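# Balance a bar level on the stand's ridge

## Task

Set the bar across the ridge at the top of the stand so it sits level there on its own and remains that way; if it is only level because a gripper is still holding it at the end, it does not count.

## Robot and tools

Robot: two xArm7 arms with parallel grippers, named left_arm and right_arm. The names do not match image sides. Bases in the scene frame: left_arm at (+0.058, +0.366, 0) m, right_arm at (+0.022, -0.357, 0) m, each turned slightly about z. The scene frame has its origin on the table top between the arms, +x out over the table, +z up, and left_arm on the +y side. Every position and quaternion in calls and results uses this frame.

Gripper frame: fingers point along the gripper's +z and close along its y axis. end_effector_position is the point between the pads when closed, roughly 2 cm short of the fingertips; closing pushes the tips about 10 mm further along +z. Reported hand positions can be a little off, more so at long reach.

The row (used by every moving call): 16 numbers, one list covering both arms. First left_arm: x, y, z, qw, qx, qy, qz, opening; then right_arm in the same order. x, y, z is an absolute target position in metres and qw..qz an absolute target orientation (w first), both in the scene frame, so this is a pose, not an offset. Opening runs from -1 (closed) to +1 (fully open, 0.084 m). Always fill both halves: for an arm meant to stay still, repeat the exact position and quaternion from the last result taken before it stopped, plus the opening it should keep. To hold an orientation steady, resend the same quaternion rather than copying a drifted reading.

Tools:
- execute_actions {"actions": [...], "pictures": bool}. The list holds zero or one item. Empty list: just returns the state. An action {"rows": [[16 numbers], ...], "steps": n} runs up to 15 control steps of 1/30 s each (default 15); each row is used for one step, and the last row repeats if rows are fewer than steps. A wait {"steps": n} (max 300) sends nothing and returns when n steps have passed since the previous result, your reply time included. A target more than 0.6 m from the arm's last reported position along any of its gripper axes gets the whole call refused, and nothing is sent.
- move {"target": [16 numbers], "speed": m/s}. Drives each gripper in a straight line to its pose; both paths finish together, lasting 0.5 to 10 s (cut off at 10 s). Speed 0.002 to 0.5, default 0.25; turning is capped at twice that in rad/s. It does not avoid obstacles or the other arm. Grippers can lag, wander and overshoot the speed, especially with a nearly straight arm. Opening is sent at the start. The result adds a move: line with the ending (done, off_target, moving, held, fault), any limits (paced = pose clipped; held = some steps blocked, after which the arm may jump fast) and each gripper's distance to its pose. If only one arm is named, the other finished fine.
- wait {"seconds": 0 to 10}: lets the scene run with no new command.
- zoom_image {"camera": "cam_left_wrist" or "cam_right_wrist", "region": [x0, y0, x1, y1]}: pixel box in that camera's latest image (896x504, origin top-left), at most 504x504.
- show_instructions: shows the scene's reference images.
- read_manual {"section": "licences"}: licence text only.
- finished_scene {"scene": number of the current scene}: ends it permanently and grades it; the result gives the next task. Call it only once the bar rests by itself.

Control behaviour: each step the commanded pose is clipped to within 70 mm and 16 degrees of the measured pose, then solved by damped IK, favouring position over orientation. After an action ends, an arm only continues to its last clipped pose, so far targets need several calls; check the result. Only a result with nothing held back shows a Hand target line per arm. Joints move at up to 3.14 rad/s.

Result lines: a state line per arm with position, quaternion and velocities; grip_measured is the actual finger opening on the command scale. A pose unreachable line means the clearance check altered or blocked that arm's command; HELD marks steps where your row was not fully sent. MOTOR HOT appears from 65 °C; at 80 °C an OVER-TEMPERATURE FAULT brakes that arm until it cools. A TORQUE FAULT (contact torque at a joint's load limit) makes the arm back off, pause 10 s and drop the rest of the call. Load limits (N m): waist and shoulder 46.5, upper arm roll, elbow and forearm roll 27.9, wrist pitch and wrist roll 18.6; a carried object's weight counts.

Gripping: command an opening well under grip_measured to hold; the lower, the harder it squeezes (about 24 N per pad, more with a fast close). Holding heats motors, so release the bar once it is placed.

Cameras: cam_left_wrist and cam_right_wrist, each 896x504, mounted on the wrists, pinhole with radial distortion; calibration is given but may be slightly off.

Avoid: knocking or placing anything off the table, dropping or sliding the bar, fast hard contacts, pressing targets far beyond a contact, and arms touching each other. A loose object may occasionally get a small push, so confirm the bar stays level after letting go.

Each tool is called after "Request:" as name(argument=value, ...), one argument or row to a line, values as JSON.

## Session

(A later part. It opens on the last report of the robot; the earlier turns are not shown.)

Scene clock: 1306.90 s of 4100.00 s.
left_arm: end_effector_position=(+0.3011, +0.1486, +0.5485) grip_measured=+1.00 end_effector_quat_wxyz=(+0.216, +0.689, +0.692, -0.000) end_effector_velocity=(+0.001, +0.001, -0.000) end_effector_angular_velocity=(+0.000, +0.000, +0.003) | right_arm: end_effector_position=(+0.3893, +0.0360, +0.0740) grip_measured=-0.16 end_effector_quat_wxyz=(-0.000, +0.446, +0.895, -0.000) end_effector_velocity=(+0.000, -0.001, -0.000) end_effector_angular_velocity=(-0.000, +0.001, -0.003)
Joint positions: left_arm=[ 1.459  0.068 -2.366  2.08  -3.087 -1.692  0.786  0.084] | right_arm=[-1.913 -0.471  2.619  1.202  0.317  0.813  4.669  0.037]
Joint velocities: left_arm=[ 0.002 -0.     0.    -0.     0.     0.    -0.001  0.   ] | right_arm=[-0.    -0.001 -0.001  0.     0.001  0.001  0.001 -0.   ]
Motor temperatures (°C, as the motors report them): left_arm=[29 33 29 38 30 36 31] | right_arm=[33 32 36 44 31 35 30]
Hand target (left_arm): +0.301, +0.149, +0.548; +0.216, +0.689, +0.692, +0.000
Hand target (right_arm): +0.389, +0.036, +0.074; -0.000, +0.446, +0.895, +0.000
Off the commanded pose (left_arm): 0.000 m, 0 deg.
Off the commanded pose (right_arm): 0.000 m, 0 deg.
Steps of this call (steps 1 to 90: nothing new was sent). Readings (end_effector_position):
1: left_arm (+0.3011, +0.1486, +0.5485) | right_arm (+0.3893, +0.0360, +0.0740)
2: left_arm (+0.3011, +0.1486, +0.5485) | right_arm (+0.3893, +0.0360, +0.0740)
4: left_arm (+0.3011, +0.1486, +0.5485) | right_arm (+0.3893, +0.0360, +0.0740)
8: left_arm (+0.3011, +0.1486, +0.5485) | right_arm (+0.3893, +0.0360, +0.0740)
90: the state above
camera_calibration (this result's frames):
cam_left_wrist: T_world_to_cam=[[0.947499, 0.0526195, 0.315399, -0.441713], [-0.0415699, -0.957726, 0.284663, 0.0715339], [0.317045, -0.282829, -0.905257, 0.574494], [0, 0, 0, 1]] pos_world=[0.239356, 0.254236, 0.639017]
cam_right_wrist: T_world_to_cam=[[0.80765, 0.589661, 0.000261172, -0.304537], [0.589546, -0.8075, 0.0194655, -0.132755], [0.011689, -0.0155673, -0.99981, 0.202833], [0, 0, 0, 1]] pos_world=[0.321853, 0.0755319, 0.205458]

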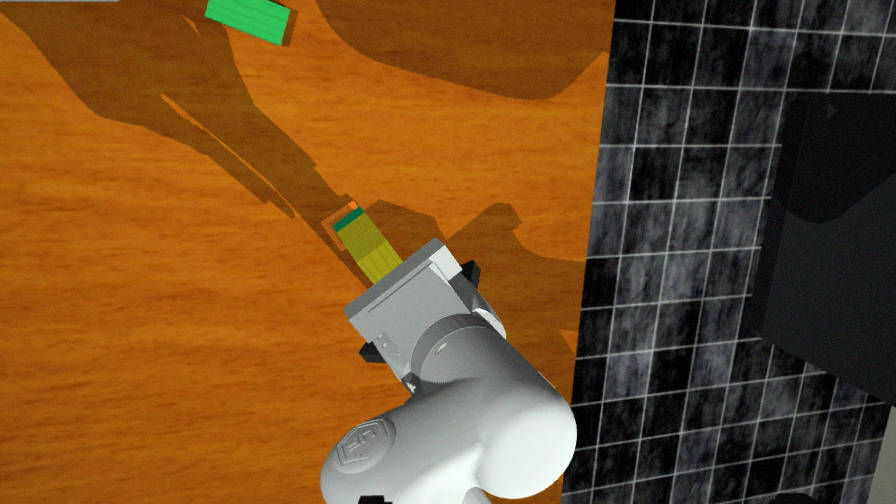

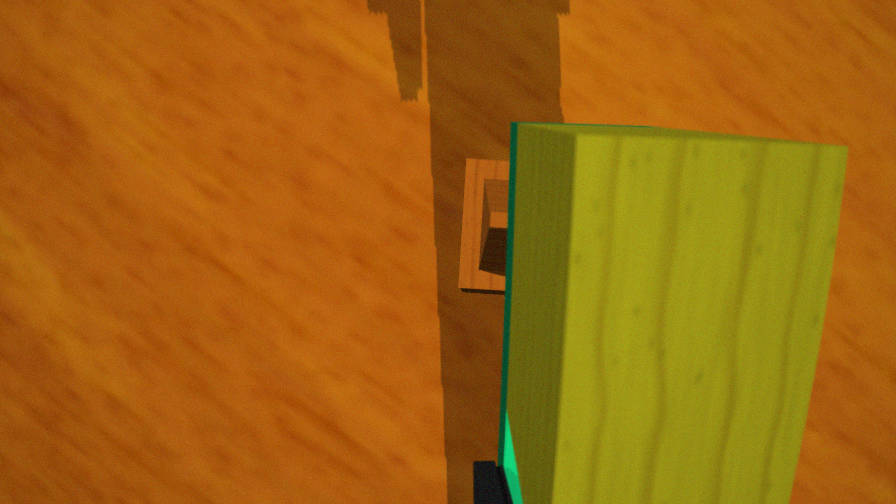

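Request:
move(
  target=[0.3011,0.1486,0.5485,0.216,0.689,0.692,0,1,0.3893,0.036,0.13,0,0.446,0.895,0,1],
  speed=0.1,
)

Request:
move(
  target=[0.3011,0.1486,0.5485,0.216,0.689,0.692,0,1,0.415,-0.009,0.13,0,0.446,0.895,0,1],
  speed=0.1,
)

Request:
move(
  target=[0.3011,0.1486,0.5485,0.216,0.689,0.692,0,1,0.415,-0.009,0.036,0,0.446,0.895,0,1],
  speed=0.08,
)

Request:
move(
  target=[0.3011,0.1486,0.5485,0.216,0.689,0.692,0,1,0.415,-0.009,0.036,0,0.446,0.895,0,-0.8],
)

Request:
move(
  target=[0.3011,0.1486,0.5485,0.216,0.689,0.692,0,1,0.415,-0.009,0.11,0,0.446,0.895,0,-0.8],
  speed=0.08,
)

Request:
move(
  target=[0.3011,0.1486,0.5485,0.216,0.689,0.692,0,1,0.34,-0.12,0.11,0.155,0.439,0.882,-0.078,-0.8],
  speed=0.1,
)

Request:
move(
  target=[0.3011,0.1486,0.5485,0.216,0.689,0.692,0,1,0.34,-0.12,0.032,0.155,0.439,0.882,-0.078,-0.8],
  speed=0.03,
)

Request:
move(
  target=[0.3011,0.1486,0.5485,0.216,0.689,0.692,0,1,0.34,-0.12,0.028,0,0.446,0.895,0,-0.15],
  speed=0.02,
)

Scene clock: 1319.43 s of 4100.00 s.
left_arm: end_effector_position=(+0.3011, +0.1486, +0.5485) grip_measured=+1.00 end_effector_quat_wxyz=(+0.216, +0.689, +0.692, +0.000) end_effector_velocity=(+0.001, +0.000, -0.000) end_effector_angular_velocity=(-0.000, +0.000, +0.004) | right_arm: end_effector_position=(+0.3890, +0.0358, +0.1295) grip_measured=+1.00 end_effector_quat_wxyz=(-0.000, +0.446, +0.895, -0.000) end_effector_velocity=(+0.001, -0.001, +0.002) end_effector_angular_velocity=(-0.000, -0.000, -0.003)
Joint positions: left_arm=[ 1.459  0.068 -2.366  2.08  -3.087 -1.692  0.786  0.084] | right_arm=[-1.885 -0.375  2.581  1.244  0.244  0.938  4.717  0.084]
Joint velocities: left_arm=[-0.    -0.     0.003  0.     0.    -0.    -0.001 -0.   ] | right_arm=[-0.001  0.003 -0.002  0.003 -0.002  0.006  0.002  0.   ]
Motor temperatures (°C, as the motors report them): left_arm=[29 33 29 38 30 36 31] | right_arm=[33 32 36 44 31 35 30]
Hand target (left_arm): +0.301, +0.149, +0.548; +0.216, +0.689, +0.692, +0.000
Hand target (right_arm): +0.389, +0.036, +0.130; +0.000, +0.446, +0.895, +0.000
Off the commanded pose (left_arm): 0.000 m, 0 deg.
Off the commanded pose (right_arm): 0.001 m, 0 deg.
joint sent to its limit (left arm) — the command would take joint 6 (wrist pitch) past its lower limit, so that joint was sent only as far as its limit.
After step 90, 8.57 s passed at rest.
move: done
camera_calibration (this result's frames):
cam_left_wrist: T_world_to_cam=[[0.947499, 0.0526196, 0.3154, -0.441713], [-0.0415698, -0.957726, 0.284663, 0.0715339], [0.317045, -0.282829, -0.905257, 0.574493], [0, 0, 0, 1]] pos_world=[0.239356, 0.254236, 0.639017]
cam_right_wrist: T_world_to_cam=[[0.807588, 0.589747, -0.000577724, -0.304065], [0.589642, -0.807424, 0.0197146, -0.133915], [0.0111602, -0.016262, -0.999805, 0.258589], [0, 0, 0, 1]] pos_world=[0.321635, 0.075401, 0.261003]

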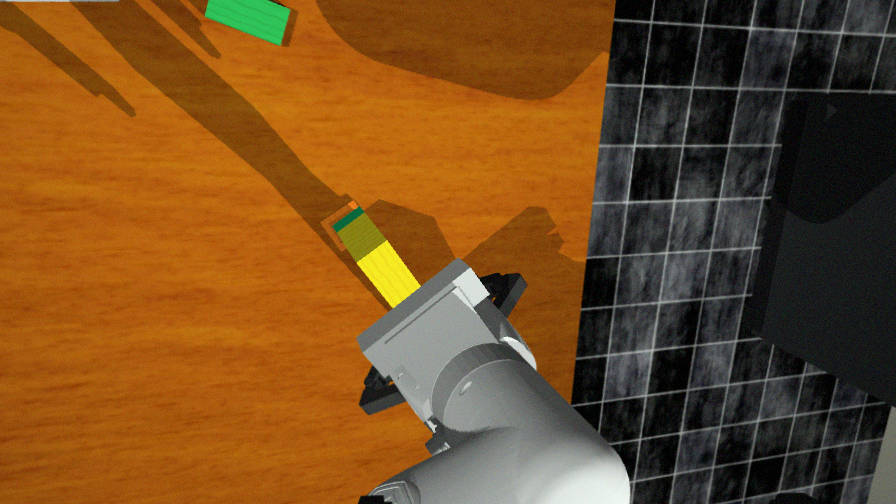

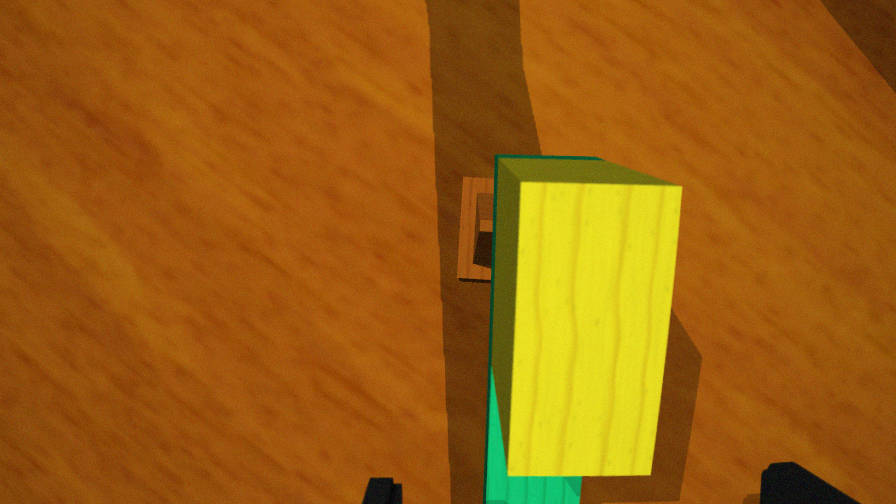

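Scene clock: 1320.30 s of 4100.00 s.
left_arm: end_effector_position=(+0.3011, +0.1486, +0.5485) grip_measured=+1.00 end_effector_quat_wxyz=(+0.216, +0.689, +0.692, +0.000) end_effector_velocity=(-0.000, +0.000, +0.000) end_effector_angular_velocity=(-0.001, +0.001, -0.000) | right_arm: end_effector_position=(+0.4145, -0.0085, +0.1299) grip_measured=+1.00 end_effector_quat_wxyz=(+0.000, +0.446, +0.895, -0.000) end_effector_velocity=(-0.001, -0.000, -0.000) end_effector_angular_velocity=(+0.001, +0.001, +0.006)
Joint positions: left_arm=[ 1.459  0.068 -2.366  2.08  -3.087 -1.692  0.786  0.084] | right_arm=[-1.938 -0.337  2.547  1.188  0.235  0.919  4.626  0.084]
Joint velocities: left_arm=[-0.001  0.001  0.     0.     0.    -0.001 -0.     0.   ] | right_arm=[-0.001  0.003  0.002 -0.003 -0.    -0.    -0.006  0.   ]
Motor temperatures (°C, as the motors report them): left_arm=[29 33 29 38 30 36 31] | right_arm=[33 32 36 44 31 35 30]
Hand target (left_arm): +0.301, +0.149, +0.548; +0.216, +0.689, +0.692, +0.000
Hand target (right_arm): +0.415, -0.009, +0.130; +0.000, +0.446, +0.895, -0.000
Off the commanded pose (left_arm): 0.000 m, 0 deg.
Off the commanded pose (right_arm): 0.001 m, 0 deg.
joint sent to its limit (left arm) — the command would take joint 6 (wrist pitch) past its lower limit, so that joint was sent only as far as its limit.
move: done
camera_calibration (this result's frames):
cam_left_wrist: T_world_to_cam=[[0.947499, 0.0526199, 0.3154, -0.441713], [-0.0415695, -0.957726, 0.284663, 0.0715339], [0.317045, -0.282829, -0.905257, 0.574493], [0, 0, 0, 1]] pos_world=[0.239356, 0.254236, 0.639017]
cam_right_wrist: T_world_to_cam=[[0.807089, 0.590429, 0.000185714, -0.298392], [0.590313, -0.806936, 0.0196248, -0.184984], [0.0117369, -0.0157293, -0.999807, 0.257743], [0, 0, 0, 1]] pos_world=[0.347002, 0.0309634, 0.261379]

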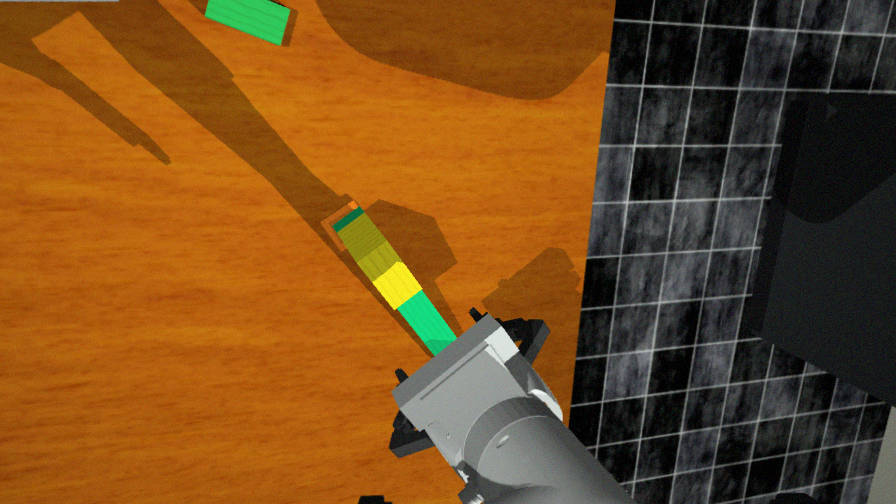

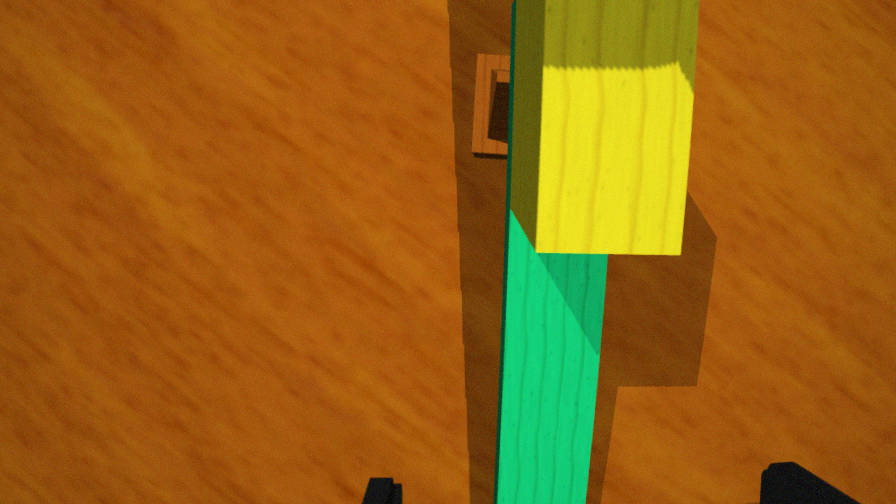

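Scene clock: 1321.87 s of 4100.00 s.
left_arm: end_effector_position=(+0.3011, +0.1486, +0.5485) grip_measured=+1.00 end_effector_quat_wxyz=(+0.216, +0.689, +0.692, +0.000) end_effector_velocity=(-0.000, -0.000, -0.000) end_effector_angular_velocity=(+0.001, +0.001, -0.001) | right_arm: end_effector_position=(+0.4153, -0.0087, +0.0363) grip_measured=+1.00 end_effector_quat_wxyz=(+0.000, +0.446, +0.895, +0.000) end_effector_velocity=(-0.000, +0.001, -0.001) end_effector_angular_velocity=(+0.002, +0.001, -0.000)
Joint positions: left_arm=[ 1.459  0.068 -2.366  2.08  -3.087 -1.692  0.786  0.084] | right_arm=[-1.998 -0.516  2.627  1.136  0.38   0.714  4.529  0.084]
Joint velocities: left_arm=[-0.    -0.    -0.001 -0.     0.    -0.001  0.     0.   ] | right_arm=[-0.001 -0.002  0.002 -0.001  0.005 -0.003 -0.003 -0.   ]
Motor temperatures (°C, as the motors report them): left_arm=[29 33 29 38 30 36 31] | right_arm=[33 32 36 44 31 35 30]
Hand target (left_arm): +0.301, +0.149, +0.548; +0.216, +0.689, +0.692, +0.000
Hand target (right_arm): +0.415, -0.009, +0.036; -0.000, +0.446, +0.895, -0.000
Off the commanded pose (left_arm): 0.000 m, 0 deg.
Off the commanded pose (right_arm): 0.000 m, 0 deg.
joint sent to its limit (left arm) — the command would take joint 6 (wrist pitch) past its lower limit, so that joint was sent only as far as its limit.
move: done
camera_calibration (this result's frames):
cam_left_wrist: T_world_to_cam=[[0.947499, 0.0526197, 0.315399, -0.441713], [-0.0415695, -0.957726, 0.284662, 0.0715341], [0.317045, -0.282828, -0.905257, 0.574494], [0, 0, 0, 1]] pos_world=[0.239356, 0.254236, 0.639017]
cam_right_wrist: T_world_to_cam=[[0.807658, 0.58965, 0.000955155, -0.299176], [0.589525, -0.807519, 0.0193332, -0.183459], [0.0121711, -0.0150515, -0.999813, 0.163938], [0, 0, 0, 1]] pos_world=[0.34779, 0.03073, 0.167739]

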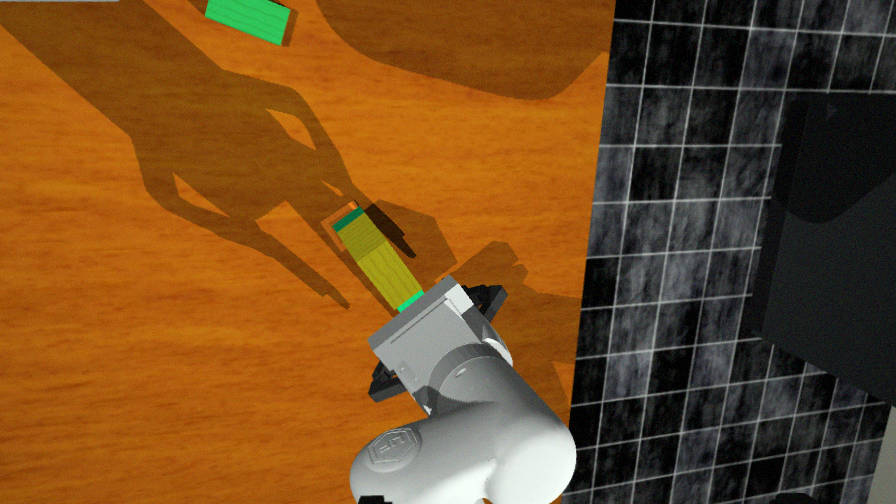

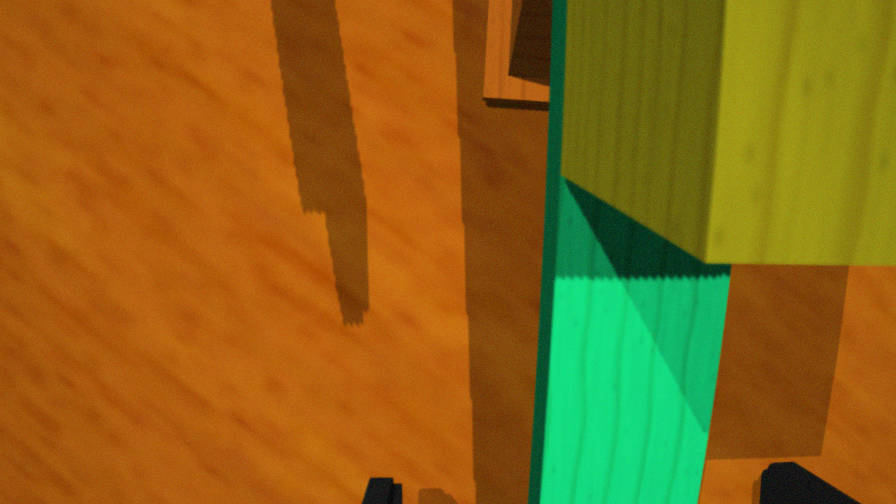

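Scene clock: 1322.57 s of 4100.00 s.
left_arm: end_effector_position=(+0.3011, +0.1486, +0.5485) grip_measured=+1.00 end_effector_quat_wxyz=(+0.216, +0.689, +0.692, +0.000) end_effector_velocity=(+0.000, -0.000, -0.000) end_effector_angular_velocity=(+0.000, +0.000, +0.000) | right_arm: end_effector_position=(+0.4153, -0.0089, +0.0363) grip_measured=-0.25 end_effector_quat_wxyz=(+0.000, +0.446, +0.895, +0.000) end_effector_velocity=(-0.000, +0.000, +0.000) end_effector_angular_velocity=(+0.001, -0.000, +0.001)
Joint positions: left_arm=[ 1.459  0.068 -2.366  2.08  -3.087 -1.692  0.786  0.084] | right_arm=[-1.998 -0.515  2.626  1.136  0.38   0.713  4.529  0.033]
Joint velocities: left_arm=[-0.001 -0.     0.001  0.     0.    -0.    -0.     0.   ] | right_arm=[ 0.002  0.001 -0.001 -0.     0.     0.     0.     0.   ]
Motor temperatures (°C, as the motors report them): left_arm=[29 33 29 38 30 36 31] | right_arm=[33 32 36 44 31 35 30]
Hand target (left_arm): +0.301, +0.149, +0.548; +0.216, +0.689, +0.692, +0.000
Hand target (right_arm): +0.415, -0.009, +0.036; +0.000, +0.446, +0.895, -0.000
Off the commanded pose (left_arm): 0.000 m, 0 deg.
Off the commanded pose (right_arm): 0.000 m, 0 deg.
joint sent to its limit (left arm) — the command would take joint 6 (wrist pitch) past its lower limit, so that joint was sent only as far as its limit.
move: done
camera_calibration (this result's frames):
cam_left_wrist: T_world_to_cam=[[0.947499, 0.0526196, 0.3154, -0.441713], [-0.0415698, -0.957726, 0.284663, 0.071534], [0.317045, -0.282829, -0.905257, 0.574494], [0, 0, 0, 1]] pos_world=[0.239356, 0.254236, 0.639017]
cam_right_wrist: T_world_to_cam=[[0.807722, 0.589563, 0.00113096, -0.299121], [0.589434, -0.807583, 0.0194243, -0.183521], [0.0123652, -0.0150228, -0.999811, 0.163841], [0, 0, 0, 1]] pos_world=[0.347754, 0.0306042, 0.167713]

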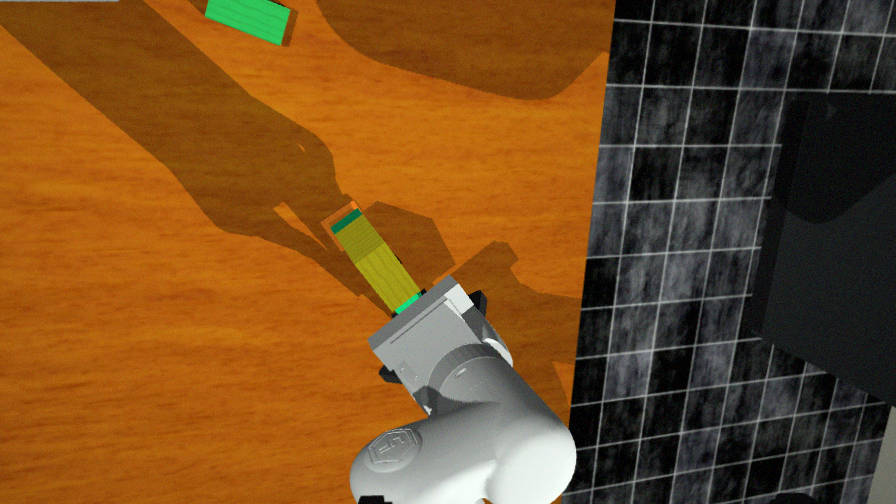

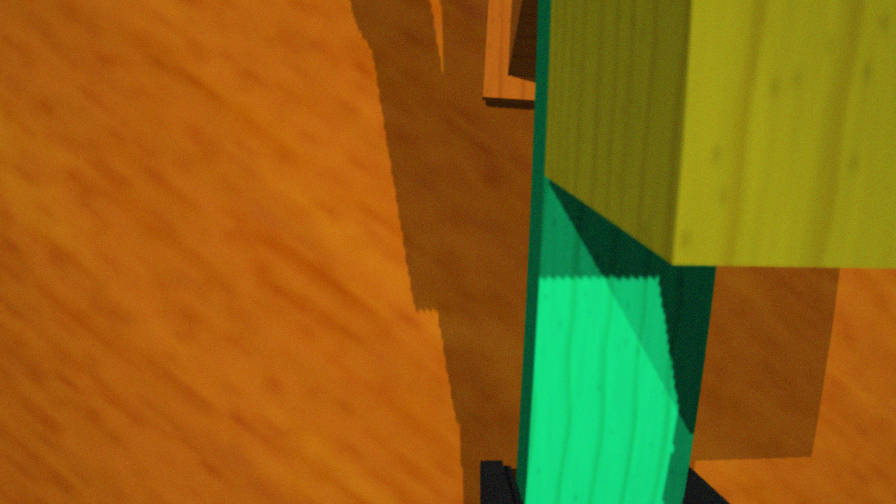

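Scene clock: 1323.87 s of 4100.00 s.
left_arm: end_effector_position=(+0.3011, +0.1486, +0.5485) grip_measured=+1.00 end_effector_quat_wxyz=(+0.216, +0.689, +0.692, +0.000) end_effector_velocity=(+0.000, +0.001, +0.000) end_effector_angular_velocity=(-0.001, +0.001, +0.001) | right_arm: end_effector_position=(+0.4147, -0.0092, +0.1096) grip_measured=-0.25 end_effector_quat_wxyz=(-0.000, +0.446, +0.895, -0.000) end_effector_velocity=(+0.000, +0.000, +0.002) end_effector_angular_velocity=(-0.000, -0.001, +0.001)
Joint positions: left_arm=[ 1.459  0.068 -2.366  2.08  -3.087 -1.692  0.786  0.084] | right_arm=[-1.948 -0.371  2.558  1.168  0.263  0.873  4.607  0.033]
Joint velocities: left_arm=[ 0.001  0.001 -0.    -0.     0.    -0.001 -0.001  0.   ] | right_arm=[ 0.001  0.003 -0.001  0.003 -0.004  0.004  0.001 -0.   ]
Motor temperatures (°C, as the motors report them): left_arm=[29 33 29 38 30 36 31] | right_arm=[33 32 36 44 31 35 30]
Hand target (left_arm): +0.301, +0.149, +0.548; +0.216, +0.689, +0.692, +0.000
Hand target (right_arm): +0.415, -0.009, +0.110; +0.000, +0.446, +0.895, +0.000
Off the commanded pose (left_arm): 0.000 m, 0 deg.
Off the commanded pose (right_arm): 0.001 m, 0 deg.
joint sent to its limit (left arm) — the command would take joint 6 (wrist pitch) past its lower limit, so that joint was sent only as far as its limit.
move: done
camera_calibration (this result's frames):
cam_left_wrist: T_world_to_cam=[[0.947499, 0.0526197, 0.315399, -0.441713], [-0.0415697, -0.957726, 0.284663, 0.0715339], [0.317045, -0.282829, -0.905257, 0.574494], [0, 0, 0, 1]] pos_world=[0.239356, 0.254236, 0.639017]
cam_right_wrist: T_world_to_cam=[[0.807611, 0.589716, -0.000511697, -0.298302], [0.58961, -0.807449, 0.0196553, -0.184993], [0.0111779, -0.0161756, -0.999807, 0.237671], [0, 0, 0, 1]] pos_world=[0.347329, 0.0303852, 0.241108]

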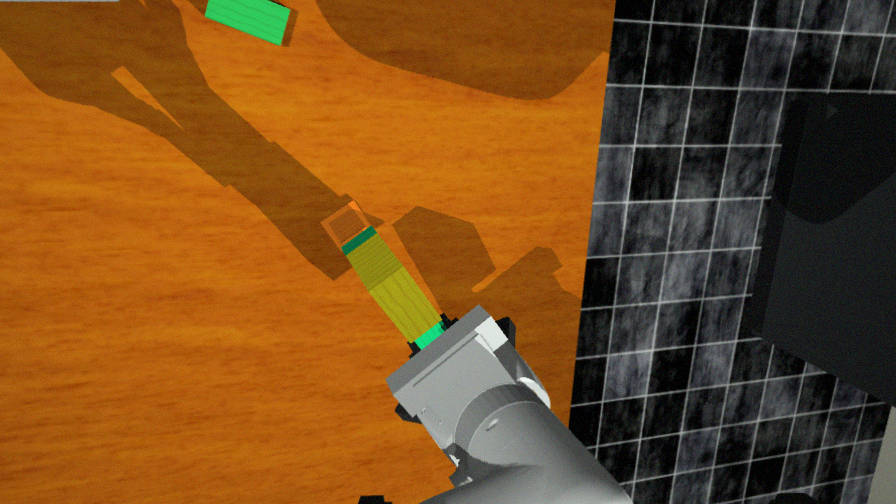

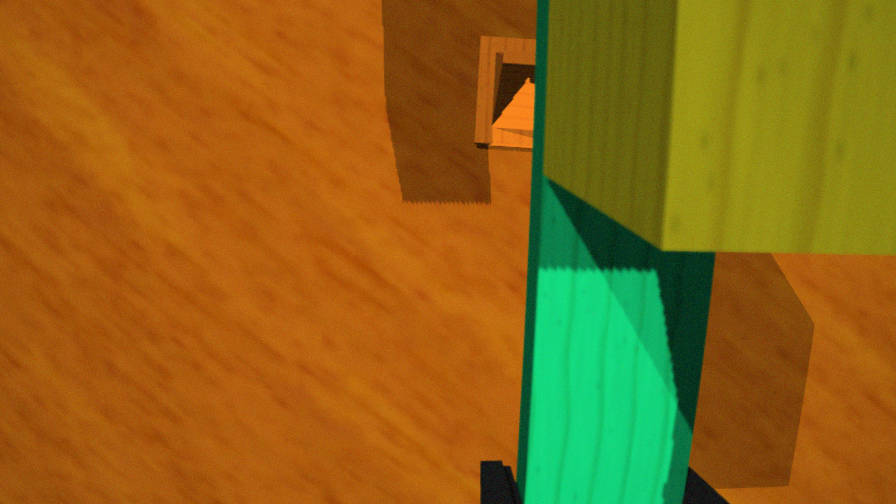

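Scene clock: 1326.03 s of 4100.00 s.
left_arm: end_effector_position=(+0.3011, +0.1486, +0.5485) grip_measured=+1.00 end_effector_quat_wxyz=(+0.216, +0.689, +0.692, +0.000) end_effector_velocity=(-0.000, -0.000, -0.000) end_effector_angular_velocity=(+0.001, +0.000, +0.000) | right_arm: end_effector_position=(+0.3399, -0.1196, +0.1100) grip_measured=-0.25 end_effector_quat_wxyz=(+0.155, +0.439, +0.882, -0.078) end_effector_velocity=(-0.001, -0.002, -0.000) end_effector_angular_velocity=(-0.002, -0.004, -0.001)
Joint positions: left_arm=[ 1.459  0.068 -2.366  2.08  -3.087 -1.692  0.786  0.084] | right_arm=[-1.708  0.027  2.437  0.714 -0.488  0.853  5.212  0.033]
Joint velocities: left_arm=[ 0.001 -0.001 -0.001 -0.     0.    -0.    -0.    -0.   ] | right_arm=[ 0.     0.006  0.001 -0.005 -0.01   0.002  0.009  0.   ]
Motor temperatures (°C, as the motors report them): left_arm=[29 33 29 38 30 36 31] | right_arm=[33 32 36 44 31 35 30]
Hand target (left_arm): +0.301, +0.149, +0.548; +0.216, +0.689, +0.692, +0.000
Hand target (right_arm): +0.340, -0.120, +0.110; +0.155, +0.439, +0.882, -0.078
Off the commanded pose (left_arm): 0.000 m, 0 deg.
Off the commanded pose (right_arm): 0.000 m, 0 deg.
joint sent to its limit (left arm) — the command would take joint 6 (wrist pitch) past its lower limit, so that joint was sent only as far as its limit.
move: done
camera_calibration (this result's frames):
cam_left_wrist: T_world_to_cam=[[0.947499, 0.0526196, 0.315399, -0.441713], [-0.0415697, -0.957726, 0.284662, 0.0715341], [0.317045, -0.282828, -0.905257, 0.574494], [0, 0, 0, 1]] pos_world=[0.239356, 0.254236, 0.639017]
cam_right_wrist: T_world_to_cam=[[0.806965, 0.59058, 0.00474344, -0.173016], [0.549788, -0.754112, 0.359234, -0.247462], [0.215734, -0.287281, -0.933235, 0.127757], [0, 0, 0, 1]] pos_world=[0.248108, -0.047732, 0.208944]

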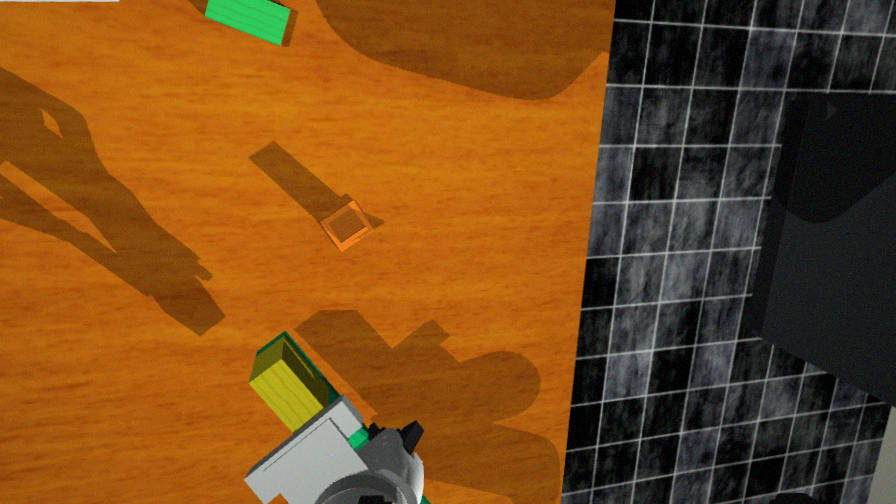

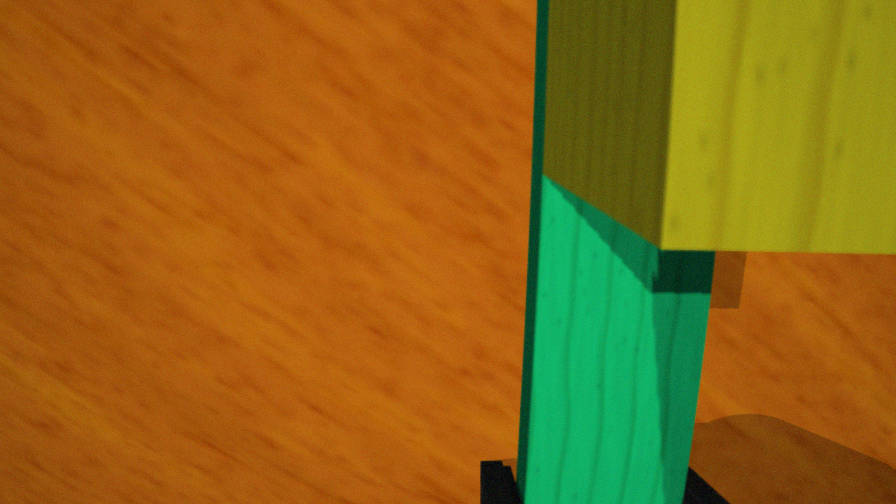

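Scene clock: 1328.93 s of 4100.00 s.
left_arm: end_effector_position=(+0.3011, +0.1486, +0.5485) grip_measured=+1.00 end_effector_quat_wxyz=(+0.216, +0.689, +0.692, +0.000) end_effector_velocity=(+0.000, +0.000, +0.000) end_effector_angular_velocity=(-0.001, -0.000, -0.000) | right_arm: end_effector_position=(+0.3403, -0.1196, +0.0322) grip_measured=-0.25 end_effector_quat_wxyz=(+0.155, +0.439, +0.882, -0.078) end_effector_velocity=(-0.000, -0.000, -0.002) end_effector_angular_velocity=(-0.001, +0.001, -0.000)
Joint positions: left_arm=[ 1.459  0.068 -2.366  2.08  -3.087 -1.692  0.786  0.084] | right_arm=[-1.746 -0.228  2.458  0.668 -0.377  0.575  5.182  0.033]
Joint velocities: left_arm=[-0.001  0.001  0.001  0.    -0.     0.     0.001 -0.   ] | right_arm=[-0.002 -0.007  0.002 -0.001  0.004 -0.005 -0.001  0.   ]
Motor temperatures (°C, as the motors report them): left_arm=[29 33 29 38 30 36 31] | right_arm=[33 32 36 44 31 35 30]
Hand target (left_arm): +0.301, +0.149, +0.548; +0.216, +0.689, +0.692, +0.000
Hand target (right_arm): +0.340, -0.120, +0.032; +0.155, +0.439, +0.882, -0.078
Off the commanded pose (left_arm): 0.000 m, 0 deg.
Off the commanded pose (right_arm): 0.001 m, 0 deg.
joint sent to its limit (left arm) — the command would take joint 6 (wrist pitch) past its lower limit, so that joint was sent only as far as its limit.
move: done
camera_calibration (this result's frames):
cam_left_wrist: T_world_to_cam=[[0.947499, 0.0526195, 0.3154, -0.441713], [-0.0415698, -0.957726, 0.284662, 0.0715341], [0.317045, -0.282828, -0.905257, 0.574493], [0, 0, 0, 1]] pos_world=[0.239356, 0.254236, 0.639017]
cam_right_wrist: T_world_to_cam=[[0.806542, 0.591156, 0.00488993, -0.172777], [0.550182, -0.753615, 0.359672, -0.219825], [0.216307, -0.2874, -0.933066, 0.0548667], [0, 0, 0, 1]] pos_world=[0.248428, -0.0477569, 0.131104]

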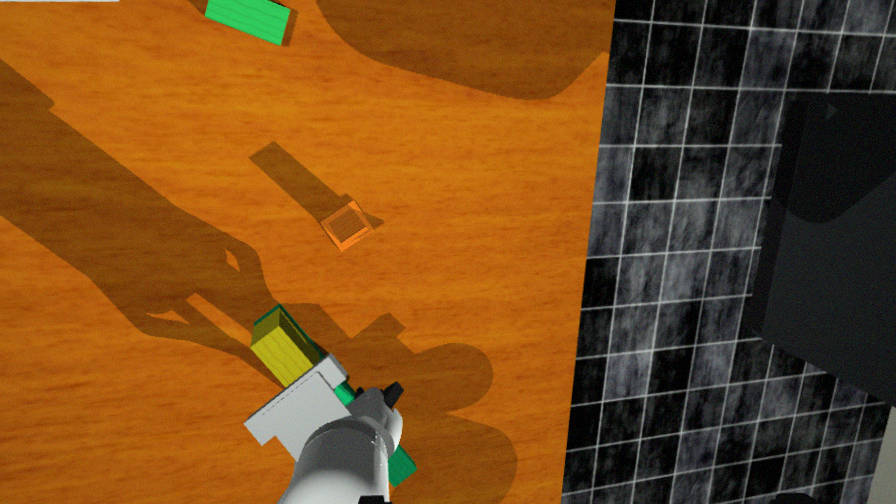

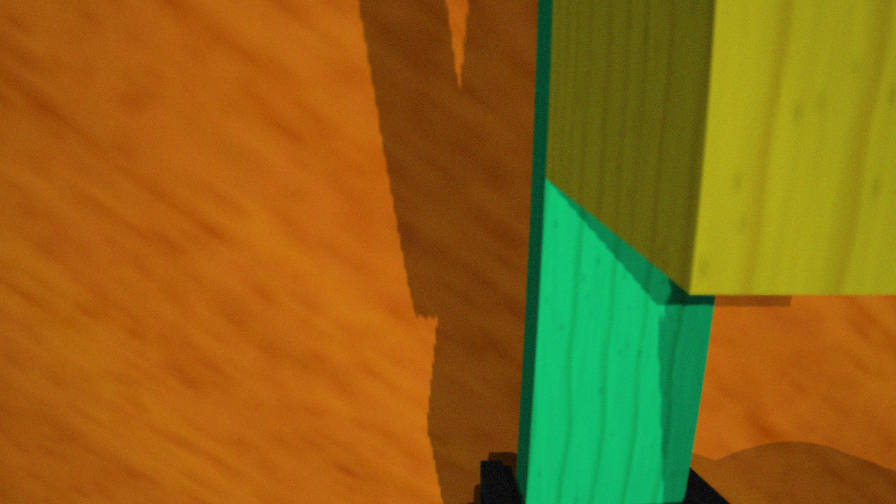

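Scene clock: 1337.87 s of 4100.00 s.
left_arm: end_effector_position=(+0.3011, +0.1486, +0.5485) grip_measured=+1.00 end_effector_quat_wxyz=(+0.216, +0.689, +0.692, -0.000) end_effector_velocity=(+0.000, -0.000, -0.000) end_effector_angular_velocity=(+0.001, -0.000, +0.002) | right_arm: end_effector_position=(+0.3402, -0.1202, +0.0281) grip_measured=-0.16 end_effector_quat_wxyz=(+0.000, +0.446, +0.895, -0.000) end_effector_velocity=(-0.000, +0.000, -0.000) end_effector_angular_velocity=(+0.005, +0.003, +0.002)
Joint positions: left_arm=[ 1.459  0.068 -2.366  2.08  -3.087 -1.692  0.786  0.084] | right_arm=[-2.034 -0.173  2.625  0.626  0.182  0.482  4.572  0.037]
Joint velocities: left_arm=[ 0.002 -0.001 -0.    -0.     0.     0.    -0.001  0.   ] | right_arm=[-0.005 -0.     0.004  0.001  0.011  0.001 -0.013 -0.   ]
Motor temperatures (°C, as the motors report them): left_arm=[29 33 29 38 30 36 31] | right_arm=[33 32 35 43 31 35 30]
Hand target (left_arm): +0.301, +0.149, +0.548; +0.216, +0.689, +0.692, -0.000
Hand target (right_arm): +0.340, -0.120, +0.028; +0.000, +0.446, +0.895, -0.000
Off the commanded pose (left_arm): 0.000 m, 0 deg.
Off the commanded pose (right_arm): 0.000 m, 0 deg.
joint sent to its limit (left arm) — the command would take joint 6 (wrist pitch) past its lower limit, so that joint was sent only as far as its limit.
move: done
camera_calibration (this result's frames):
cam_left_wrist: T_world_to_cam=[[0.947499, 0.0526192, 0.315399, -0.441713], [-0.0415699, -0.957726, 0.284662, 0.0715341], [0.317045, -0.282828, -0.905257, 0.574494], [0, 0, 0, 1]] pos_world=[0.239356, 0.254236, 0.639017]
cam_right_wrist: T_world_to_cam=[[0.807919, 0.589294, -0.000347394, -0.172893], [0.589177, -0.807746, 0.0204316, -0.228983], [0.0117596, -0.0167118, -0.999791, 0.154878], [0, 0, 0, 1]] pos_world=[0.272773, -0.080487, 0.159464]

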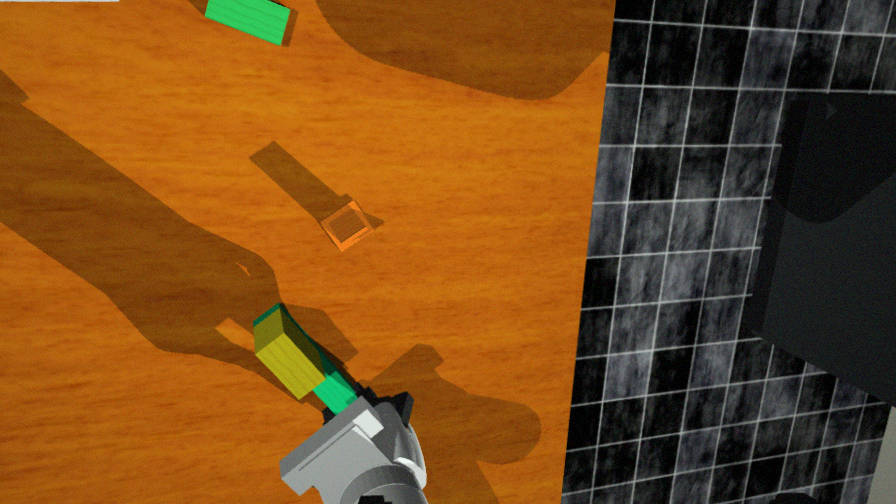

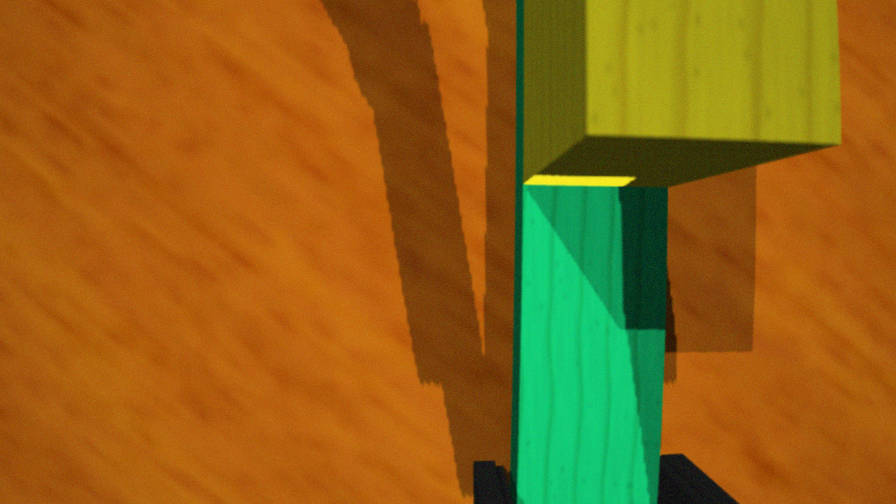

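Request:
move(
  target=[0.3011,0.1486,0.5485,0.216,0.689,0.692,0,1,0.34,-0.12,0.028,0,0.446,0.895,0,-0.8],
)

Request:
move(
  target=[0.3011,0.1486,0.5485,0.216,0.689,0.692,0,1,0.34,-0.12,0.1,0,0.446,0.895,0,-0.8],
  speed=0.08,
)

Request:
move(
  target=[0.3011,0.1486,0.5485,0.216,0.689,0.692,0,1,0.3874,0.0386,0.09,0,0.446,0.895,0,-0.8],
  speed=0.1,
)

Scene clock: 1344.40 s of 4100.00 s.
left_arm: end_effector_position=(+0.3011, +0.1486, +0.5485) grip_measured=+1.00 end_effector_quat_wxyz=(+0.216, +0.689, +0.692, -0.000) end_effector_velocity=(-0.000, -0.000, -0.000) end_effector_angular_velocity=(+0.001, +0.000, -0.001) | right_arm: end_effector_position=(+0.3402, -0.1200, +0.0281) grip_measured=-0.26 end_effector_quat_wxyz=(+0.000, +0.446, +0.895, +0.000) end_effector_velocity=(-0.000, +0.001, +0.000) end_effector_angular_velocity=(+0.002, -0.002, +0.004)
Joint positions: left_arm=[ 1.459  0.068 -2.366  2.08  -3.087 -1.692  0.786  0.084] | right_arm=[-2.034 -0.173  2.626  0.625  0.184  0.481  4.571  0.033]
Joint velocities: left_arm=[-0.    -0.001 -0.    -0.    -0.    -0.     0.    -0.   ] | right_arm=[ 0.003  0.     0.     0.     0.    -0.002 -0.001  0.   ]
Motor temperatures (°C, as the motors report them): left_arm=[29 33 29 38 30 36 31] | right_arm=[33 32 35 43 31 35 30]
Hand target (left_arm): +0.301, +0.149, +0.548; +0.216, +0.689, +0.692, +0.000
Hand target (right_arm): +0.340, -0.120, +0.028; -0.000, +0.446, +0.895, -0.000
Off the commanded pose (left_arm): 0.000 m, 0 deg.
Off the commanded pose (right_arm): 0.000 m, 0 deg.
joint sent to its limit (left arm) — the command would take joint 6 (wrist pitch) past its lower limit, so that joint was sent only as far as its limit.
After step 90, 2.83 s passed at rest.
move: done
camera_calibration (this result's frames):
cam_left_wrist: T_world_to_cam=[[0.947499, 0.052619, 0.315399, -0.441713], [-0.0415701, -0.957726, 0.284662, 0.0715341], [0.317044, -0.282829, -0.905257, 0.574494], [0, 0, 0, 1]] pos_world=[0.239356, 0.254236, 0.639017]
cam_right_wrist: T_world_to_cam=[[0.807824, 0.589424, 0.000567549, -0.172936], [0.589303, -0.807678, 0.0194565, -0.228804], [0.0119265, -0.015383, -0.999811, 0.155014], [0, 0, 0, 1]] pos_world=[0.272688, -0.0804821, 0.159535]

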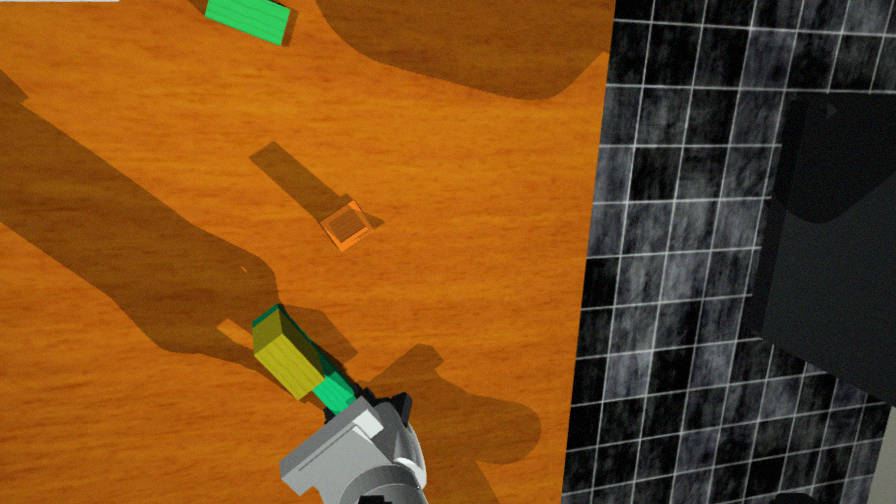

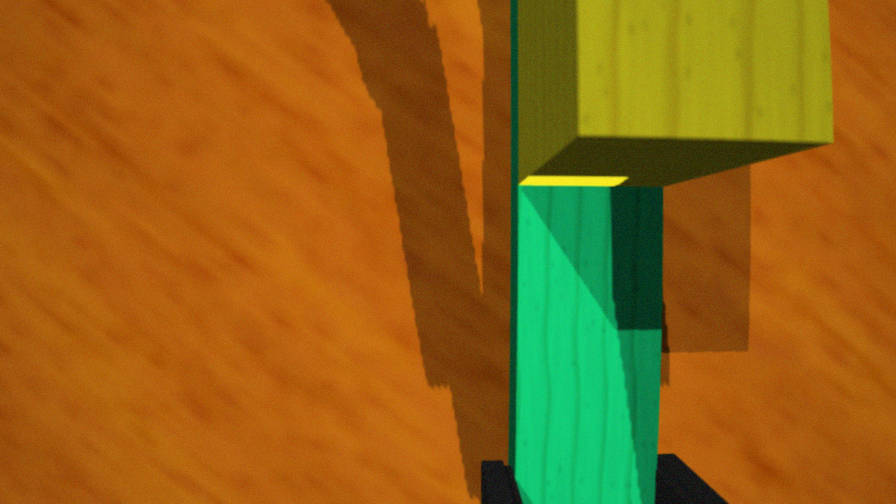

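Scene clock: 1345.67 s of 4100.00 s.
left_arm: end_effector_position=(+0.3011, +0.1486, +0.5485) grip_measured=+1.00 end_effector_quat_wxyz=(+0.216, +0.689, +0.692, +0.000) end_effector_velocity=(-0.000, +0.000, +0.000) end_effector_angular_velocity=(+0.001, +0.001, +0.000) | right_arm: end_effector_position=(+0.3398, -0.1203, +0.0998) grip_measured=-0.26 end_effector_quat_wxyz=(-0.000, +0.446, +0.895, -0.000) end_effector_velocity=(+0.000, +0.000, +0.002) end_effector_angular_velocity=(-0.000, -0.002, +0.000)
Joint positions: left_arm=[ 1.459  0.068 -2.366  2.08  -3.087 -1.692  0.786  0.084] | right_arm=[-2.016  0.053  2.585  0.66  -0.043  0.706  4.738  0.033]
Joint velocities: left_arm=[ 0.     0.     0.    -0.     0.    -0.001  0.001  0.   ] | right_arm=[-0.001  0.005  0.001  0.002 -0.006  0.005  0.004  0.   ]
Motor temperatures (°C, as the motors report them): left_arm=[29 33 29 38 30 36 31] | right_arm=[33 32 35 43 31 35 30]
Hand target (left_arm): +0.301, +0.149, +0.548; +0.216, +0.689, +0.692, +0.000
Hand target (right_arm): +0.340, -0.120, +0.100; -0.000, +0.446, +0.895, +0.000
Off the commanded pose (left_arm): 0.000 m, 0 deg.
Off the commanded pose (right_arm): 0.000 m, 0 deg.
joint sent to its limit (left arm) — the command would take joint 6 (wrist pitch) past its lower limit, so that joint was sent only as far as its limit.
move: done
camera_calibration (this result's frames):
cam_left_wrist: T_world_to_cam=[[0.947499, 0.0526193, 0.315399, -0.441713], [-0.0415699, -0.957726, 0.284662, 0.0715341], [0.317045, -0.282828, -0.905257, 0.574494], [0, 0, 0, 1]] pos_world=[0.239356, 0.254236, 0.639017]
cam_right_wrist: T_world_to_cam=[[0.807741, 0.589538, -0.000447656, -0.172347], [0.589432, -0.807582, 0.0195296, -0.230228], [0.0111519, -0.0160387, -0.999809, 0.226871], [0, 0, 0, 1]] pos_world=[0.272385, -0.0806842, 0.231247]

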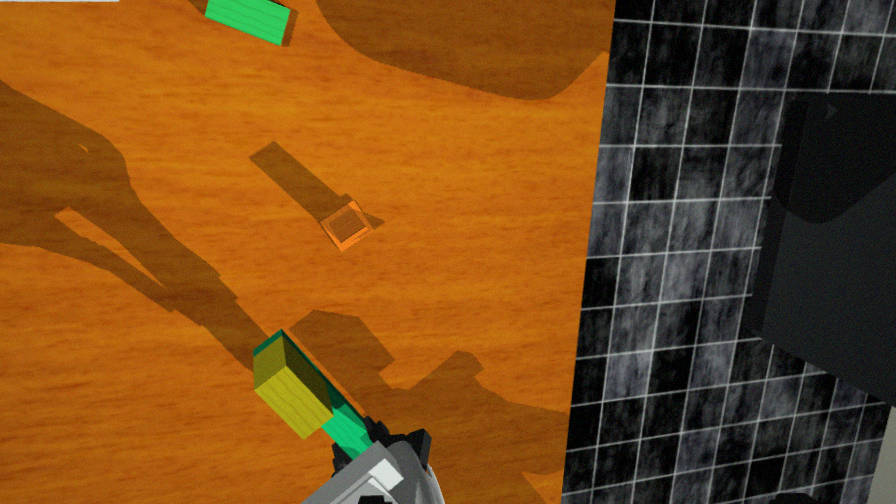

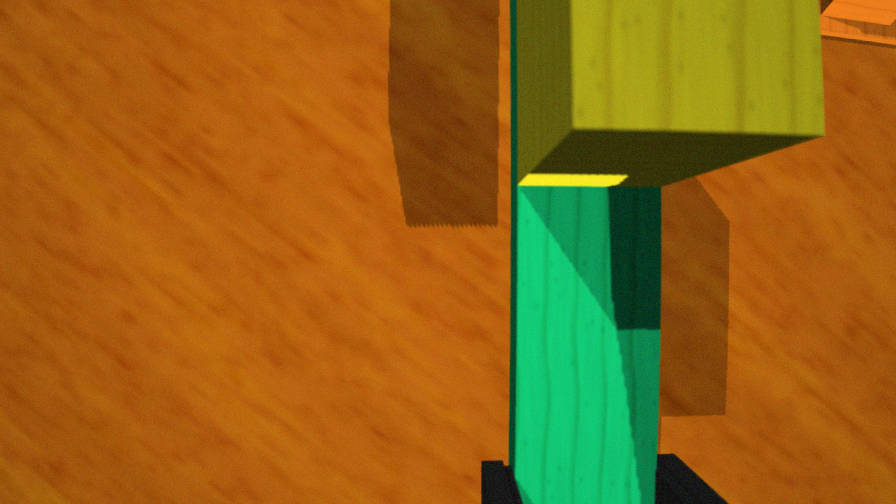

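Scene clock: 1347.77 s of 4100.00 s.
left_arm: end_effector_position=(+0.3011, +0.1486, +0.5485) grip_measured=+1.00 end_effector_quat_wxyz=(+0.216, +0.689, +0.692, +0.000) end_effector_velocity=(+0.001, +0.000, -0.000) end_effector_angular_velocity=(-0.000, -0.000, +0.002) | right_arm: end_effector_position=(+0.3877, +0.0383, +0.0901) grip_measured=-0.26 end_effector_quat_wxyz=(-0.000, +0.446, +0.895, +0.000) end_effector_velocity=(-0.001, +0.004, +0.001) end_effector_angular_velocity=(+0.003, -0.000, +0.005)
Joint positions: left_arm=[ 1.459  0.068 -2.366  2.08  -3.087 -1.692  0.786  0.084] | right_arm=[-1.991 -0.422  2.709  1.211  0.234  0.838  4.729  0.033]
Joint velocities: left_arm=[ 0.001 -0.     0.002 -0.     0.     0.001 -0.     0.   ] | right_arm=[ 0.002 -0.004  0.004  0.008  0.002  0.002  0.001  0.   ]
Motor temperatures (°C, as the motors report them): left_arm=[29 33 29 38 30 36 31] | right_arm=[33 32 35 43 31 35 30]
Hand target (left_arm): +0.301, +0.149, +0.548; +0.216, +0.689, +0.692, +0.000
Hand target (right_arm): +0.388, +0.039, +0.090; -0.000, +0.446, +0.895, +0.000
Off the commanded pose (left_arm): 0.000 m, 0 deg.
Off the commanded pose (right_arm): 0.000 m, 0 deg.
joint sent to its limit (left arm) — the command would take joint 6 (wrist pitch) past its lower limit, so that joint was sent only as far as its limit.
move: done
camera_calibration (this result's frames):
cam_left_wrist: T_world_to_cam=[[0.947499, 0.0526192, 0.315399, -0.441713], [-0.0415699, -0.957726, 0.284662, 0.0715341], [0.317045, -0.282828, -0.905257, 0.574494], [0, 0, 0, 1]] pos_world=[0.239356, 0.254236, 0.639017]
cam_right_wrist: T_world_to_cam=[[0.807632, 0.589686, 0.000263859, -0.304596], [0.589576, -0.80749, 0.0189685, -0.13022], [0.0113985, -0.015164, -0.99982, 0.21906], [0, 0, 0, 1]] pos_world=[0.320279, 0.0777871, 0.221571]

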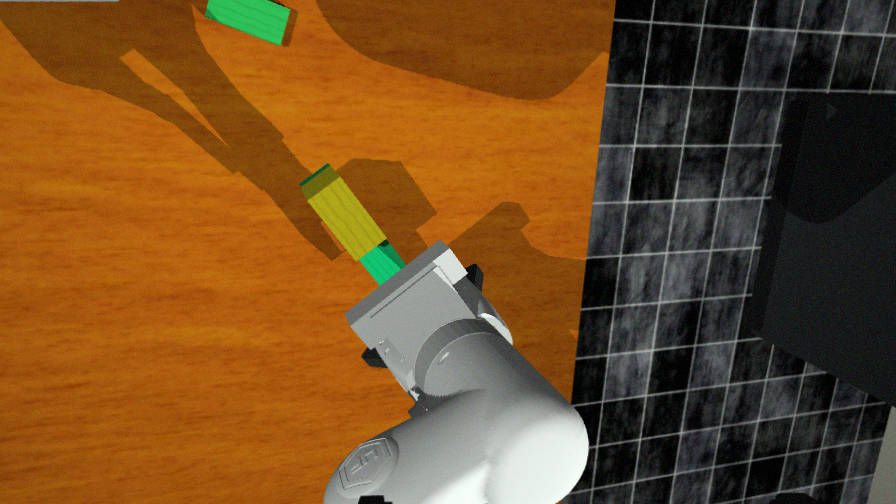

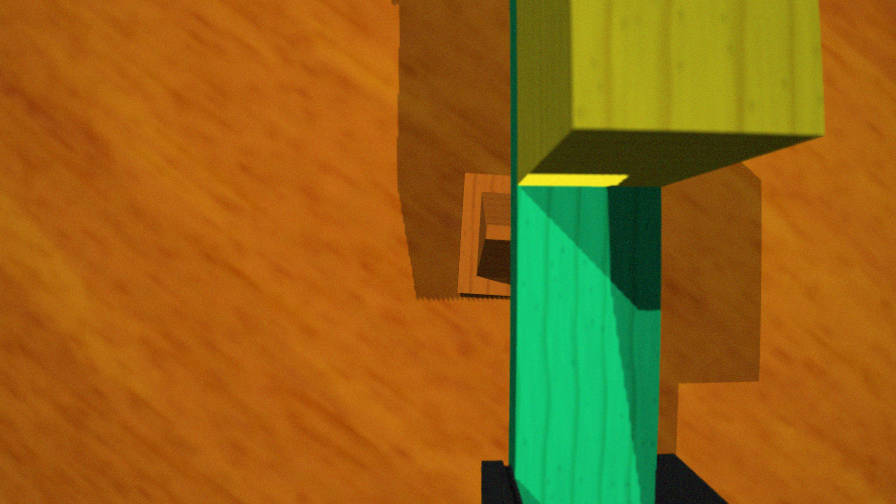

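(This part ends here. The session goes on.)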